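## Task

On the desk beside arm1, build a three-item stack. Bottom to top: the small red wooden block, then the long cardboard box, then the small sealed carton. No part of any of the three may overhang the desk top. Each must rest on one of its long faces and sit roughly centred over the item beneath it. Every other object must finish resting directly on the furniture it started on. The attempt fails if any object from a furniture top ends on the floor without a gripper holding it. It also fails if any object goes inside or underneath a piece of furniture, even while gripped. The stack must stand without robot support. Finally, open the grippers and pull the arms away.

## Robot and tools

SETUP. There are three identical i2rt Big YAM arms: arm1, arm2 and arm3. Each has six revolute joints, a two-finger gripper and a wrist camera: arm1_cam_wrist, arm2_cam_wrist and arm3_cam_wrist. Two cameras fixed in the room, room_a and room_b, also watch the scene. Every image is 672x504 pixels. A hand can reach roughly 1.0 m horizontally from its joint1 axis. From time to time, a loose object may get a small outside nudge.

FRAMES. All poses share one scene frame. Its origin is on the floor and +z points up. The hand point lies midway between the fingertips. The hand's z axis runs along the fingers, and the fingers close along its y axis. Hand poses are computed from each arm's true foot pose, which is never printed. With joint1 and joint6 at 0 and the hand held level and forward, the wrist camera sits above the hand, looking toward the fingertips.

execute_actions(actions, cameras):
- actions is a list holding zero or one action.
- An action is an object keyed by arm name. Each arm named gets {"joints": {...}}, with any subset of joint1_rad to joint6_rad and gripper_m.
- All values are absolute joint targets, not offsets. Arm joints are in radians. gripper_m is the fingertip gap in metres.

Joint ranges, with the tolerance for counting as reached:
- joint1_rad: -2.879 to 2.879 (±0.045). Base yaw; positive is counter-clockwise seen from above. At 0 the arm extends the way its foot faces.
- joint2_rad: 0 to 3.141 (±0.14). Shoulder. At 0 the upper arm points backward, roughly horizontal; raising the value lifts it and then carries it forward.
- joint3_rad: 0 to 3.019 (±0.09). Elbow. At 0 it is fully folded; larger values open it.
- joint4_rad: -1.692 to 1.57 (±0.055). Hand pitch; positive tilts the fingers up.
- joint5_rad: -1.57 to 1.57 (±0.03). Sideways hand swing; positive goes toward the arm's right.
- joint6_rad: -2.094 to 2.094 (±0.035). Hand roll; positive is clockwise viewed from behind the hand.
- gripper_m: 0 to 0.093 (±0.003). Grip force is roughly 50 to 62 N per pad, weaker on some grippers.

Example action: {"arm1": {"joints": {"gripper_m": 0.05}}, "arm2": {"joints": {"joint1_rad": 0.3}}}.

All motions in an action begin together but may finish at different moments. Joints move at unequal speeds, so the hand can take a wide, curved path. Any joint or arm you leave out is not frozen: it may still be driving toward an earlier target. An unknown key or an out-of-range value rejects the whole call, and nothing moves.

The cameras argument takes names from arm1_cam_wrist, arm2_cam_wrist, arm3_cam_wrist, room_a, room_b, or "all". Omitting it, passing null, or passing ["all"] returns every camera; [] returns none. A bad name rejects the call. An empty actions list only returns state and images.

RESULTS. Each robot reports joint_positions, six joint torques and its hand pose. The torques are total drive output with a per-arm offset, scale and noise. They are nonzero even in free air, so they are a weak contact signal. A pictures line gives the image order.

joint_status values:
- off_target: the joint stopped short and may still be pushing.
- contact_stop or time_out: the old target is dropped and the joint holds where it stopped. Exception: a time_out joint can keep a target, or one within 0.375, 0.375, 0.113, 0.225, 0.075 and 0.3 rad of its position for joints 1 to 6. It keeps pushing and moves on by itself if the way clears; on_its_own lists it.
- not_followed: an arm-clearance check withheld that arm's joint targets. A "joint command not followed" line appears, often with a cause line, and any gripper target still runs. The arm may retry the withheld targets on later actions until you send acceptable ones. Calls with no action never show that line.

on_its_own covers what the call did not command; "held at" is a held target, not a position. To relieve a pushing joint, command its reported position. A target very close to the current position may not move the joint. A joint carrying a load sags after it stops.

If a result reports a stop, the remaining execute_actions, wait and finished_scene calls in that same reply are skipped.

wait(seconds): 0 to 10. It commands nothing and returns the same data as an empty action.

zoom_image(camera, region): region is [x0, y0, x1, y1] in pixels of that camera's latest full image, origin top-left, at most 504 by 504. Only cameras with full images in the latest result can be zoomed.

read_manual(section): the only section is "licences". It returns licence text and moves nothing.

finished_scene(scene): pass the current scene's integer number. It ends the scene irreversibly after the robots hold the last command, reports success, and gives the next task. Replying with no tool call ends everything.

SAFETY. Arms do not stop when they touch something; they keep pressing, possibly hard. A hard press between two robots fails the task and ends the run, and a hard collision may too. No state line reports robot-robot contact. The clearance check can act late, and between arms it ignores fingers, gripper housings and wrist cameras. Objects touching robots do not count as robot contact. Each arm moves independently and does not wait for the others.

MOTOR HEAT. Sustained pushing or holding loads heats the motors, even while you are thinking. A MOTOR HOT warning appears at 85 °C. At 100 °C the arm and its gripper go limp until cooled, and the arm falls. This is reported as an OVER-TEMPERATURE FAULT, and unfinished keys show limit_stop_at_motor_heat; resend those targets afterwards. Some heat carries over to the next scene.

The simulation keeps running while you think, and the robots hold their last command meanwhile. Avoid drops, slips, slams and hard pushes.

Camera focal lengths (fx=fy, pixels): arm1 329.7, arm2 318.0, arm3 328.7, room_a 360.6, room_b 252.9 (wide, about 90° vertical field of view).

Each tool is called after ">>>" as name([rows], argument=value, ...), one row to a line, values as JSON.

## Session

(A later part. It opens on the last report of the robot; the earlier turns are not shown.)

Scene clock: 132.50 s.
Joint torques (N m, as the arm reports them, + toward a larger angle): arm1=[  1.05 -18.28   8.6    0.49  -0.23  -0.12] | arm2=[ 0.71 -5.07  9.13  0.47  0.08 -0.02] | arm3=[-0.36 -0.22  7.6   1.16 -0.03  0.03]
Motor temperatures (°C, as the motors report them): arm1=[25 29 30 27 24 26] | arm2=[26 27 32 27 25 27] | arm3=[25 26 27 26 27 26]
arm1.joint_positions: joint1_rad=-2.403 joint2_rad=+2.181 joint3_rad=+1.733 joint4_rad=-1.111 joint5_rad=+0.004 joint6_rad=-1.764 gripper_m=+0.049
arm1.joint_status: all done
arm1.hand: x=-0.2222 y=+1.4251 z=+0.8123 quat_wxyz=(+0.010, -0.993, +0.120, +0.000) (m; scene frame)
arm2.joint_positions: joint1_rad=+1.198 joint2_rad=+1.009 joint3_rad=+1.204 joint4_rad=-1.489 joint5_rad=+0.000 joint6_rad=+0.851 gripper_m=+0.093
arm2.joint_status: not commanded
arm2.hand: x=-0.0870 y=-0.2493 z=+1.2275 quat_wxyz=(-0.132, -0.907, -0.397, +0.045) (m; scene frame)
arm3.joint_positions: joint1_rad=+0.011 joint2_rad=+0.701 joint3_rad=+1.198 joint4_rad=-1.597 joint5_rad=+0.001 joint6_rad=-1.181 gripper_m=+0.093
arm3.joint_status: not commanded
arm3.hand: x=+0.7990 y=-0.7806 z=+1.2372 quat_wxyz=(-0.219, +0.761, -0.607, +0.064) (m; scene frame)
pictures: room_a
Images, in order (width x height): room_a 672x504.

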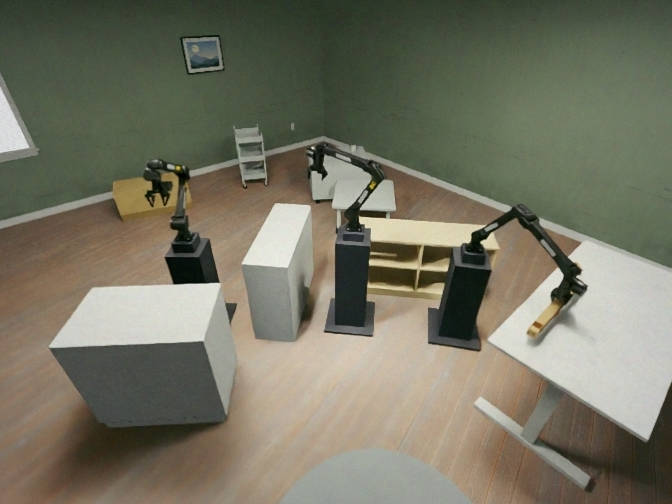

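Contact. Next the carton (q6 = −1.66 equivalent).

>>> execute_actions([
  {"arm1":{"joints":{"gripper_m":0.093,"joint2_rad":2.18}}},
], cameras=[])

>>> execute_actions([
  {"arm1":{"joints":{"joint2_rad":2.0,"joint4_rad":-1.3}}},
], cameras=[])

>>> execute_actions([
  {"arm1":{"joints":{"joint1_rad":-1.545,"joint2_rad":2.15,"joint3_rad":2.01,"joint6_rad":-1.65}}},
], cameras=[])

>>> execute_actions([
  {"arm1":{"joints":{"joint2_rad":2.3,"joint4_rad":-1.24}}},
], cameras=["arm1_cam_wrist","room_a"])

Scene clock: 135.90 s.
Joint torques (N m, as the arm reports them, + toward a larger angle): arm1=[  1.04 -19.92   8.64   0.48  -0.22  -0.12] | arm2=[ 0.71 -5.17  9.09  0.37  0.06 -0.02] | arm3=[-0.49  0.11  7.7   1.02 -0.07  0.02]
Motor temperatures (°C, as the motors report them): arm1=[25 29 31 27 24 26] | arm2=[26 27 32 27 25 27] | arm3=[25 26 27 26 27 26]
arm1.joint_positions: joint1_rad=-2.403 joint2_rad=+2.180 joint3_rad=+1.733 joint4_rad=-1.111 joint5_rad=+0.003 joint6_rad=-1.764 gripper_m=+0.093
arm1.joint_status: all done
arm1.hand: x=-0.2222 y=+1.4252 z=+0.8128 quat_wxyz=(+0.010, -0.993, +0.120, +0.001) (m; scene frame)
arm2.joint_positions: joint1_rad=+1.198 joint2_rad=+1.009 joint3_rad=+1.204 joint4_rad=-1.489 joint5_rad=+0.000 joint6_rad=+0.851 gripper_m=+0.093
arm2.joint_status: not commanded
arm2.hand: x=-0.0870 y=-0.2493 z=+1.2275 quat_wxyz=(-0.132, -0.907, -0.397, +0.045) (m; scene frame)
arm3.joint_positions: joint1_rad=+0.011 joint2_rad=+0.701 joint3_rad=+1.198 joint4_rad=-1.597 joint5_rad=+0.001 joint6_rad=-1.181 gripper_m=+0.093
arm3.joint_status: not commanded
arm3.hand: x=+0.7990 y=-0.7806 z=+1.2372 quat_wxyz=(-0.219, +0.761, -0.607, +0.064) (m; scene frame)
pictures: none
No camera images: the call's "cameras" was empty. Leave "cameras" out to get every camera's image.

Scene clock: 137.20 s.
Joint torques (N m, as the arm reports them, + toward a larger angle): arm1=[  1.02 -17.79   9.19  -0.54  -0.21  -0.12] | arm2=[ 1.07 -5.5   9.13  0.48  0.09 -0.01] | arm3=[-0.41  0.09  7.68  1.1  -0.06  0.01]
Motor temperatures (°C, as the motors report them): arm1=[25 30 31 27 24 26] | arm2=[26 27 32 27 25 27] | arm3=[25 26 27 26 27 26]
arm1.joint_positions: joint1_rad=-2.403 joint2_rad=+1.994 joint3_rad=+1.733 joint4_rad=-1.289 joint5_rad=+0.003 joint6_rad=-1.764 gripper_m=+0.093
arm1.joint_status: all done
arm1.hand: x=-0.2334 y=+1.3983 z=+0.9252 quat_wxyz=(+0.014, -0.993, +0.120, -0.001) (m; scene frame)
arm2.joint_positions: joint1_rad=+1.198 joint2_rad=+1.009 joint3_rad=+1.204 joint4_rad=-1.489 joint5_rad=+0.000 joint6_rad=+0.851 gripper_m=+0.093
arm2.joint_status: not commanded
arm2.hand: x=-0.0870 y=-0.2493 z=+1.2275 quat_wxyz=(-0.132, -0.907, -0.397, +0.045) (m; scene frame)
arm3.joint_positions: joint1_rad=+0.011 joint2_rad=+0.701 joint3_rad=+1.198 joint4_rad=-1.597 joint5_rad=+0.001 joint6_rad=-1.181 gripper_m=+0.093
arm3.joint_status: not commanded
arm3.hand: x=+0.7990 y=-0.7806 z=+1.2372 quat_wxyz=(-0.219, +0.761, -0.607, +0.064) (m; scene frame)
pictures: none
No camera images: the call's "cameras" was empty. Leave "cameras" out to get every camera's image.

Scene clock: 139.27 s.
Joint torques (N m, as the arm reports them, + toward a larger angle): arm1=[  0.96 -21.84  11.28  -0.16  -0.07   0.05] | arm2=[ 0.55 -5.72  9.11  0.51  0.08 -0.01] | arm3=[-0.41  0.05  7.74  1.09 -0.08  0.03]
Motor temperatures (°C, as the motors report them): arm1=[25 30 31 27 24 26] | arm2=[26 27 32 27 25 27] | arm3=[25 26 27 26 27 26]
arm1.joint_positions: joint1_rad=-1.549 joint2_rad=+2.164 joint3_rad=+1.968 joint4_rad=-1.294 joint5_rad=-0.001 joint6_rad=-1.658 gripper_m=+0.093
arm1.joint_status: all done
arm1.hand: x=-0.7712 y=+1.4667 z=+0.9134 quat_wxyz=(+0.046, -0.967, -0.251, +0.009) (m; scene frame)
arm2.joint_positions: joint1_rad=+1.198 joint2_rad=+1.009 joint3_rad=+1.204 joint4_rad=-1.489 joint5_rad=+0.000 joint6_rad=+0.851 gripper_m=+0.093
arm2.joint_status: not commanded
arm2.hand: x=-0.0870 y=-0.2493 z=+1.2275 quat_wxyz=(-0.132, -0.907, -0.397, +0.045) (m; scene frame)
arm3.joint_positions: joint1_rad=+0.011 joint2_rad=+0.701 joint3_rad=+1.198 joint4_rad=-1.597 joint5_rad=+0.001 joint6_rad=-1.181 gripper_m=+0.093
arm3.joint_status: not commanded
arm3.hand: x=+0.7990 y=-0.7806 z=+1.2372 quat_wxyz=(-0.219, +0.761, -0.607, +0.064) (m; scene frame)
pictures: none
No camera images: the call's "cameras" was empty. Leave "cameras" out to get every camera's image.

Scene clock: 140.53 s.
Joint torques (N m, as the arm reports them, + toward a larger angle): arm1=[  0.95 -22.62  10.4    0.44  -0.06   0.04] | arm2=[ 0.33 -5.18  9.23  0.36  0.05  0.01] | arm3=[-0.65  0.04  7.71  1.05 -0.08  0.03]
Motor temperatures (°C, as the motors report them): arm1=[25 30 31 27 24 26] | arm2=[26 27 32 27 25 27] | arm3=[25 26 27 26 27 26]
arm1.joint_positions: joint1_rad=-1.549 joint2_rad=+2.309 joint3_rad=+1.974 joint4_rad=-1.251 joint5_rad=-0.001 joint6_rad=-1.657 gripper_m=+0.093
arm1.joint_status: all done
arm1.hand: x=-0.7716 y=+1.4671 z=+0.8195 quat_wxyz=(-0.002, -0.968, -0.251, +0.001) (m; scene frame)
arm2.joint_positions: joint1_rad=+1.198 joint2_rad=+1.009 joint3_rad=+1.204 joint4_rad=-1.489 joint5_rad=+0.000 joint6_rad=+0.851 gripper_m=+0.093
arm2.joint_status: not commanded
arm2.hand: x=-0.0870 y=-0.2493 z=+1.2275 quat_wxyz=(-0.132, -0.907, -0.397, +0.045) (m; scene frame)
arm3.joint_positions: joint1_rad=+0.011 joint2_rad=+0.701 joint3_rad=+1.198 joint4_rad=-1.597 joint5_rad=+0.001 joint6_rad=-1.181 gripper_m=+0.093
arm3.joint_status: not commanded
arm3.hand: x=+0.7990 y=-0.7806 z=+1.2372 quat_wxyz=(-0.219, +0.761, -0.607, +0.064) (m; scene frame)
pictures: arm1_cam_wrist, room_a
Images, in order (width x height): arm1_cam_wrist 672x504, room_a 672x504.

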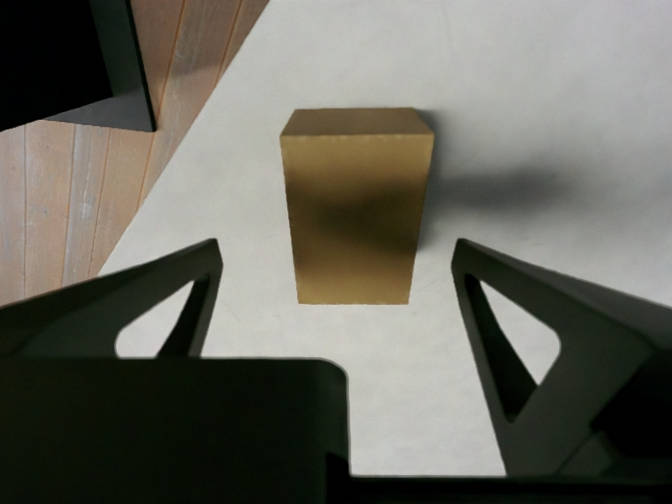

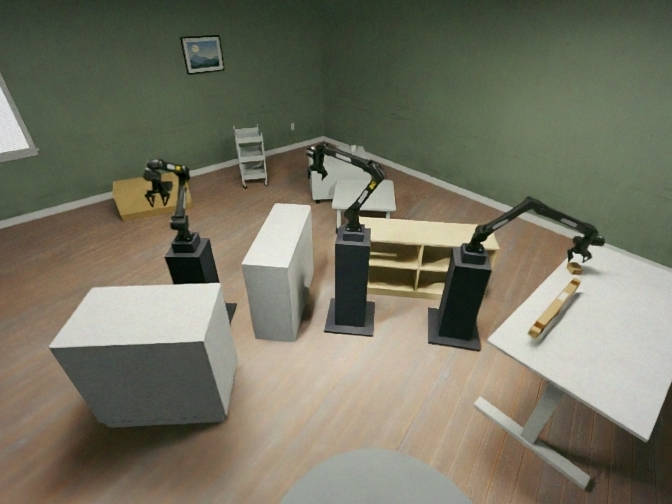

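>>> execute_actions([
  {"arm1":{"joints":{"joint2_rad":2.385,"joint4_rad":-1.14}}},
], cameras=[])

>>> execute_actions([
  {"arm1":{"joints":{"gripper_m":0.04}}},
], cameras=[])

>>> execute_actions([
  {"arm1":{"joints":{"joint2_rad":2.0,"joint4_rad":-1.45}}},
], cameras=[])

>>> execute_actions([
  {"arm1":{"joints":{"joint1_rad":-2.39,"joint3_rad":1.79,"joint4_rad":-1.35,"joint6_rad":-1.76}}},
], cameras=[])

>>> execute_actions([
  {"arm1":{"joints":{"joint2_rad":2.09,"joint4_rad":-1.25}}},
], cameras=["arm1_cam_wrist"])

Scene clock: 145.33 s.
Joint torques (N m, as the arm reports them, + toward a larger angle): arm1=[  0.92 -22.29  10.21   0.53  -0.06   0.04] | arm2=[ 0.68 -5.21  9.15  0.42  0.07 -0.01] | arm3=[-0.33 -0.01  7.74  1.04 -0.04  0.02]
Motor temperatures (°C, as the motors report them): arm1=[25 30 32 27 24 26] | arm2=[26 27 32 27 25 27] | arm3=[25 26 27 26 27 26]
arm1.joint_positions: joint1_rad=-1.549 joint2_rad=+2.387 joint3_rad=+1.974 joint4_rad=-1.152 joint5_rad=-0.001 joint6_rad=-1.657 gripper_m=+0.093
arm1.joint_status: all done
arm1.hand: x=-0.7767 y=+1.4781 z=+0.7673 quat_wxyz=(+0.008, -0.968, -0.251, +0.003) (m; scene frame)
arm2.joint_positions: joint1_rad=+1.198 joint2_rad=+1.009 joint3_rad=+1.204 joint4_rad=-1.489 joint5_rad=+0.000 joint6_rad=+0.851 gripper_m=+0.093
arm2.joint_status: not commanded
arm2.hand: x=-0.0870 y=-0.2493 z=+1.2275 quat_wxyz=(-0.132, -0.907, -0.397, +0.045) (m; scene frame)
arm3.joint_positions: joint1_rad=+0.011 joint2_rad=+0.701 joint3_rad=+1.198 joint4_rad=-1.597 joint5_rad=+0.001 joint6_rad=-1.181 gripper_m=+0.093
arm3.joint_status: not commanded
arm3.hand: x=+0.7990 y=-0.7806 z=+1.2372 quat_wxyz=(-0.219, +0.761, -0.607, +0.064) (m; scene frame)
pictures: none
No camera images: the call's "cameras" was empty. Leave "cameras" out to get every camera's image.

Scene clock: 145.93 s.
Joint torques (N m, as the arm reports them, + toward a larger angle): arm1=[  0.94 -22.32  10.19   0.49  -0.07   0.03] | arm2=[ 0.74 -5.25  9.14  0.35  0.07 -0.03] | arm3=[-0.54  0.09  7.68  1.02 -0.07  0.03]
Motor temperatures (°C, as the motors report them): arm1=[25 30 32 27 24 26] | arm2=[26 27 32 27 25 27] | arm3=[25 26 27 26 27 26]
arm1.joint_positions: joint1_rad=-1.549 joint2_rad=+2.387 joint3_rad=+1.974 joint4_rad=-1.150 joint5_rad=-0.001 joint6_rad=-1.657 gripper_m=+0.059
arm1.joint_status: gripper_m off_target (ended at +0.059, target +0.040)
arm1.hand: x=-0.7769 y=+1.4785 z=+0.7673 quat_wxyz=(+0.009, -0.968, -0.251, +0.003) (m; scene frame)
arm2.joint_positions: joint1_rad=+1.198 joint2_rad=+1.009 joint3_rad=+1.204 joint4_rad=-1.489 joint5_rad=+0.000 joint6_rad=+0.851 gripper_m=+0.093
arm2.joint_status: not commanded
arm2.hand: x=-0.0870 y=-0.2493 z=+1.2275 quat_wxyz=(-0.132, -0.907, -0.397, +0.045) (m; scene frame)
arm3.joint_positions: joint1_rad=+0.011 joint2_rad=+0.701 joint3_rad=+1.198 joint4_rad=-1.597 joint5_rad=+0.001 joint6_rad=-1.181 gripper_m=+0.093
arm3.joint_status: not commanded
arm3.hand: x=+0.7990 y=-0.7806 z=+1.2372 quat_wxyz=(-0.219, +0.761, -0.607, +0.064) (m; scene frame)
pictures: none
No camera images: the call's "cameras" was empty. Leave "cameras" out to get every camera's image.

Scene clock: 147.63 s.
Joint torques (N m, as the arm reports them, + toward a larger angle): arm1=[  0.95 -20.54   9.68  -0.28  -0.07   0.04] | arm2=[ 0.39 -5.47  9.12  0.29  0.08 -0.03] | arm3=[-0.66 -0.1   7.66  0.98 -0.07  0.03]
Motor temperatures (°C, as the motors report them): arm1=[25 30 32 27 24 26] | arm2=[26 27 32 27 25 27] | arm3=[25 26 27 26 27 26]
arm1.joint_positions: joint1_rad=-1.549 joint2_rad=+2.017 joint3_rad=+1.993 joint4_rad=-1.440 joint5_rad=-0.001 joint6_rad=-1.657 gripper_m=+0.059
arm1.joint_status: all done
arm1.hand: x=-0.7583 y=+1.4384 z=+1.0149 quat_wxyz=(+0.058, -0.966, -0.251, +0.011) (m; scene frame)
arm2.joint_positions: joint1_rad=+1.198 joint2_rad=+1.009 joint3_rad=+1.204 joint4_rad=-1.489 joint5_rad=+0.000 joint6_rad=+0.851 gripper_m=+0.093
arm2.joint_status: not commanded
arm2.hand: x=-0.0870 y=-0.2493 z=+1.2275 quat_wxyz=(-0.132, -0.907, -0.397, +0.045) (m; scene frame)
arm3.joint_positions: joint1_rad=+0.011 joint2_rad=+0.701 joint3_rad=+1.198 joint4_rad=-1.597 joint5_rad=+0.001 joint6_rad=-1.181 gripper_m=+0.093
arm3.joint_status: not commanded
arm3.hand: x=+0.7990 y=-0.7806 z=+1.2372 quat_wxyz=(-0.219, +0.761, -0.607, +0.064) (m; scene frame)
pictures: none
No camera images: the call's "cameras" was empty. Leave "cameras" out to get every camera's image.

Scene clock: 149.40 s.
Joint torques (N m, as the arm reports them, + toward a larger angle): arm1=[  0.34 -20.22   7.35   0.08  -0.16  -0.14] | arm2=[ 0.72 -5.28  9.12  0.44  0.1  -0.01] | arm3=[-0.94  0.26  7.67  0.96 -0.05  0.02]
Motor temperatures (°C, as the motors report them): arm1=[25 30 32 27 24 26] | arm2=[26 27 32 27 25 27] | arm3=[25 26 27 26 27 26]
arm1.joint_positions: joint1_rad=-2.384 joint2_rad=+2.019 joint3_rad=+1.798 joint4_rad=-1.353 joint5_rad=+0.002 joint6_rad=-1.752 gripper_m=+0.059
arm1.joint_status: all done
arm1.hand: x=-0.2419 y=+1.4084 z=+0.9346 quat_wxyz=(+0.003, -0.993, +0.116, +0.004) (m; scene frame)
arm2.joint_positions: joint1_rad=+1.198 joint2_rad=+1.009 joint3_rad=+1.204 joint4_rad=-1.489 joint5_rad=+0.000 joint6_rad=+0.851 gripper_m=+0.093
arm2.joint_status: not commanded
arm2.hand: x=-0.0870 y=-0.2493 z=+1.2275 quat_wxyz=(-0.132, -0.907, -0.397, +0.045) (m; scene frame)
arm3.joint_positions: joint1_rad=+0.011 joint2_rad=+0.701 joint3_rad=+1.198 joint4_rad=-1.597 joint5_rad=+0.001 joint6_rad=-1.181 gripper_m=+0.093
arm3.joint_status: not commanded
arm3.hand: x=+0.7990 y=-0.7806 z=+1.2372 quat_wxyz=(-0.219, +0.761, -0.607, +0.064) (m; scene frame)
pictures: none
No camera images: the call's "cameras" was empty. Leave "cameras" out to get every camera's image.

Scene clock: 150.37 s.
Joint torques (N m, as the arm reports them, + toward a larger angle): arm1=[  0.38 -20.42   7.5    0.48  -0.16  -0.14] | arm2=[ 0.56 -5.09  9.04  0.39  0.07 -0.01] | arm3=[-0.44  0.08  7.63  1.03 -0.05  0.01]
Motor temperatures (°C, as the motors report them): arm1=[25 30 32 27 24 26] | arm2=[26 27 32 27 25 27] | arm3=[25 26 27 26 27 26]
arm1.joint_positions: joint1_rad=-2.384 joint2_rad=+2.101 joint3_rad=+1.793 joint4_rad=-1.261 joint5_rad=+0.002 joint6_rad=-1.752 gripper_m=+0.059
arm1.joint_status: all done
arm1.hand: x=-0.2353 y=+1.4247 z=+0.8834 quat_wxyz=(+0.005, -0.993, +0.116, +0.003) (m; scene frame)
arm2.joint_positions: joint1_rad=+1.198 joint2_rad=+1.009 joint3_rad=+1.204 joint4_rad=-1.489 joint5_rad=+0.000 joint6_rad=+0.851 gripper_m=+0.093
arm2.joint_status: not commanded
arm2.hand: x=-0.0870 y=-0.2493 z=+1.2275 quat_wxyz=(-0.132, -0.907, -0.397, +0.045) (m; scene frame)
arm3.joint_positions: joint1_rad=+0.011 joint2_rad=+0.701 joint3_rad=+1.198 joint4_rad=-1.597 joint5_rad=+0.001 joint6_rad=-1.181 gripper_m=+0.093
arm3.joint_status: not commanded
arm3.hand: x=+0.7990 y=-0.7806 z=+1.2372 quat_wxyz=(-0.219, +0.761, -0.607, +0.064) (m; scene frame)
pictures: arm1_cam_wrist
Images, in order (width x height): arm1_cam_wrist 672x504.

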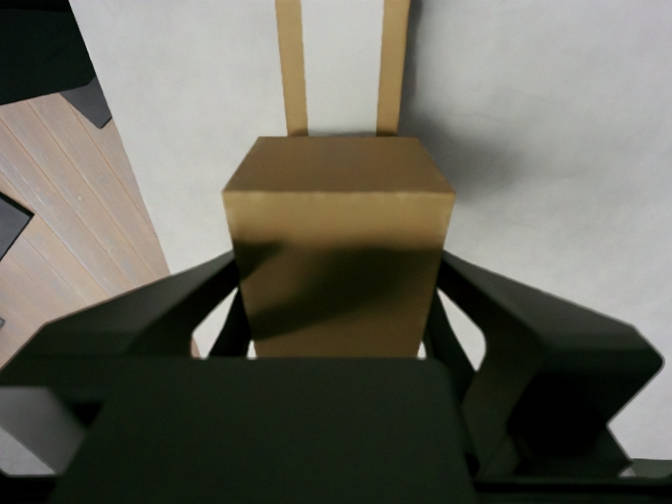

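>>> execute_actions([
  {"arm1":{"joints":{"joint2_rad":2.15,"joint4_rad":-1.22}}},
], cameras=["arm1_cam_wrist"])

Scene clock: 152.37 s.
Joint torques (N m, as the arm reports them, + toward a larger angle): arm1=[  0.35 -19.12   7.42   0.32  -0.15  -0.13] | arm2=[ 0.65 -5.71  9.31  0.48  0.08 -0.01] | arm3=[-0.49 -0.02  7.69  0.96 -0.05  0.02]
Motor temperatures (°C, as the motors report them): arm1=[25 30 31 27 24 26] | arm2=[26 27 32 27 25 27] | arm3=[25 26 27 26 27 26]
arm1.joint_positions: joint1_rad=-2.384 joint2_rad=+2.138 joint3_rad=+1.793 joint4_rad=-1.229 joint5_rad=+0.001 joint6_rad=-1.752 gripper_m=+0.059
arm1.joint_status: all done
arm1.hand: x=-0.2335 y=+1.4296 z=+0.8601 quat_wxyz=(+0.003, -0.993, +0.116, +0.004) (m; scene frame)
arm2.joint_positions: joint1_rad=+1.198 joint2_rad=+1.009 joint3_rad=+1.204 joint4_rad=-1.489 joint5_rad=+0.000 joint6_rad=+0.851 gripper_m=+0.093
arm2.joint_status: not commanded
arm2.hand: x=-0.0870 y=-0.2493 z=+1.2275 quat_wxyz=(-0.132, -0.907, -0.397, +0.045) (m; scene frame)
arm3.joint_positions: joint1_rad=+0.011 joint2_rad=+0.701 joint3_rad=+1.198 joint4_rad=-1.597 joint5_rad=+0.001 joint6_rad=-1.181 gripper_m=+0.093
arm3.joint_status: not commanded
arm3.hand: x=+0.7990 y=-0.7806 z=+1.2372 quat_wxyz=(-0.219, +0.761, -0.607, +0.064) (m; scene frame)
pictures: arm1_cam_wrist
Images, in order (width x height): arm1_cam_wrist 672x504.

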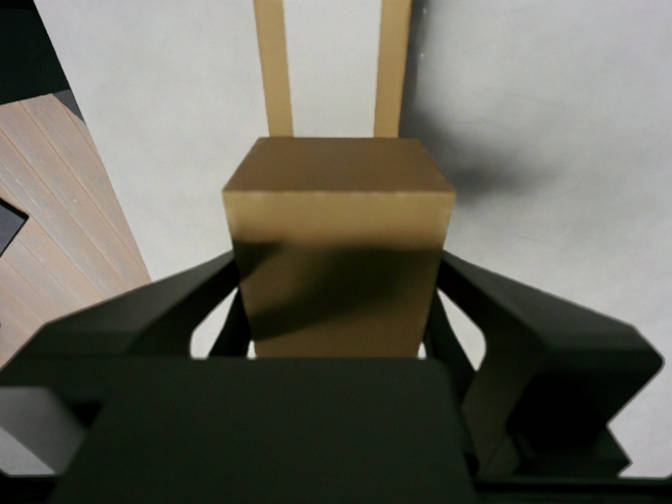

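>>> execute_actions([
  {"arm1":{"joints":{"gripper_m":0.093}}},
], cameras=[])

>>> execute_actions([
  {"arm1":{"joints":{"joint2_rad":1.7,"joint4_rad":-1.55}}},
], cameras=["arm1_cam_wrist","room_a"])

Scene clock: 155.47 s.
Joint torques (N m, as the arm reports them, + toward a larger angle): arm1=[  0.4  -19.03   7.39   0.33  -0.15  -0.13] | arm2=[ 0.33 -5.54  9.15  0.38  0.06 -0.01] | arm3=[-0.3  -0.19  7.68  1.1  -0.05  0.01]
Motor temperatures (°C, as the motors report them): arm1=[25 30 31 27 24 26] | arm2=[26 27 32 27 25 27] | arm3=[25 26 27 26 27 26]
arm1.joint_positions: joint1_rad=-2.384 joint2_rad=+2.138 joint3_rad=+1.793 joint4_rad=-1.229 joint5_rad=+0.001 joint6_rad=-1.752 gripper_m=+0.093
arm1.joint_status: all done
arm1.hand: x=-0.2335 y=+1.4296 z=+0.8601 quat_wxyz=(+0.003, -0.993, +0.116, +0.004) (m; scene frame)
arm2.joint_positions: joint1_rad=+1.198 joint2_rad=+1.009 joint3_rad=+1.204 joint4_rad=-1.489 joint5_rad=+0.000 joint6_rad=+0.851 gripper_m=+0.093
arm2.joint_status: not commanded
arm2.hand: x=-0.0870 y=-0.2493 z=+1.2275 quat_wxyz=(-0.132, -0.907, -0.397, +0.045) (m; scene frame)
arm3.joint_positions: joint1_rad=+0.011 joint2_rad=+0.701 joint3_rad=+1.198 joint4_rad=-1.597 joint5_rad=+0.001 joint6_rad=-1.181 gripper_m=+0.093
arm3.joint_status: not commanded
arm3.hand: x=+0.7990 y=-0.7806 z=+1.2372 quat_wxyz=(-0.219, +0.761, -0.607, +0.064) (m; scene frame)
pictures: none
No camera images: the call's "cameras" was empty. Leave "cameras" out to get every camera's image.

Scene clock: 157.13 s.
Joint torques (N m, as the arm reports them, + toward a larger angle): arm1=[  0.34 -15.19   8.72  -0.26  -0.15  -0.12] | arm2=[ 0.62 -5.63  9.08  0.4   0.07 -0.02] | arm3=[-0.26 -0.27  7.72  1.11 -0.09  0.02]
Motor temperatures (°C, as the motors report them): arm1=[25 30 31 27 24 26] | arm2=[26 27 32 27 25 27] | arm3=[25 26 27 26 27 26]
arm1.joint_positions: joint1_rad=-2.384 joint2_rad=+1.709 joint3_rad=+1.785 joint4_rad=-1.541 joint5_rad=+0.001 joint6_rad=-1.753 gripper_m=+0.093
arm1.joint_status: all done
arm1.hand: x=-0.2693 y=+1.3418 z=+1.1022 quat_wxyz=(+0.055, -0.992, +0.116, -0.012) (m; scene frame)
arm2.joint_positions: joint1_rad=+1.198 joint2_rad=+1.009 joint3_rad=+1.204 joint4_rad=-1.489 joint5_rad=+0.000 joint6_rad=+0.851 gripper_m=+0.093
arm2.joint_status: not commanded
arm2.hand: x=-0.0870 y=-0.2493 z=+1.2275 quat_wxyz=(-0.132, -0.907, -0.397, +0.045) (m; scene frame)
arm3.joint_positions: joint1_rad=+0.011 joint2_rad=+0.701 joint3_rad=+1.198 joint4_rad=-1.597 joint5_rad=+0.001 joint6_rad=-1.181 gripper_m=+0.093
arm3.joint_status: not commanded
arm3.hand: x=+0.7990 y=-0.7806 z=+1.2372 quat_wxyz=(-0.219, +0.761, -0.607, +0.064) (m; scene frame)
pictures: arm1_cam_wrist, room_a
Images, in order (width x height): arm1_cam_wrist 672x504, room_a 672x504.

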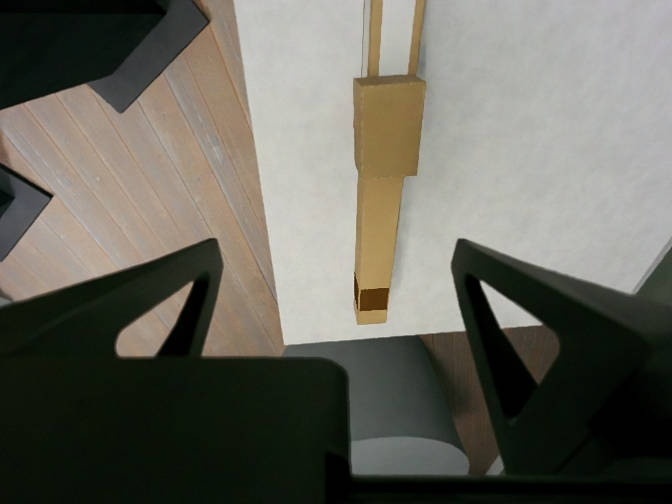

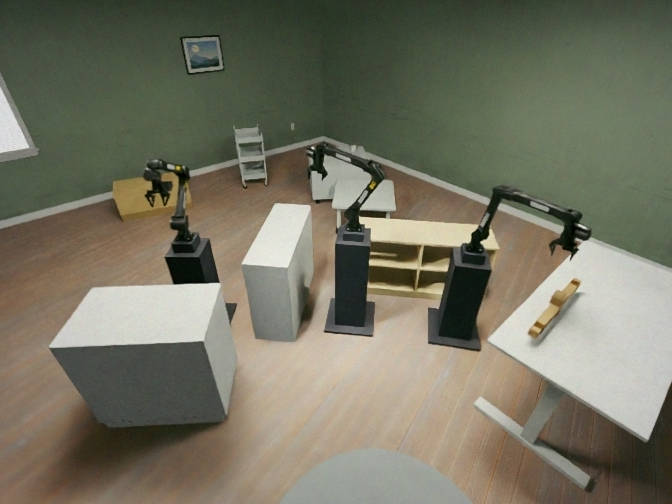

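>>> finished_scene(scene=1)

The scene is finished: the task was done.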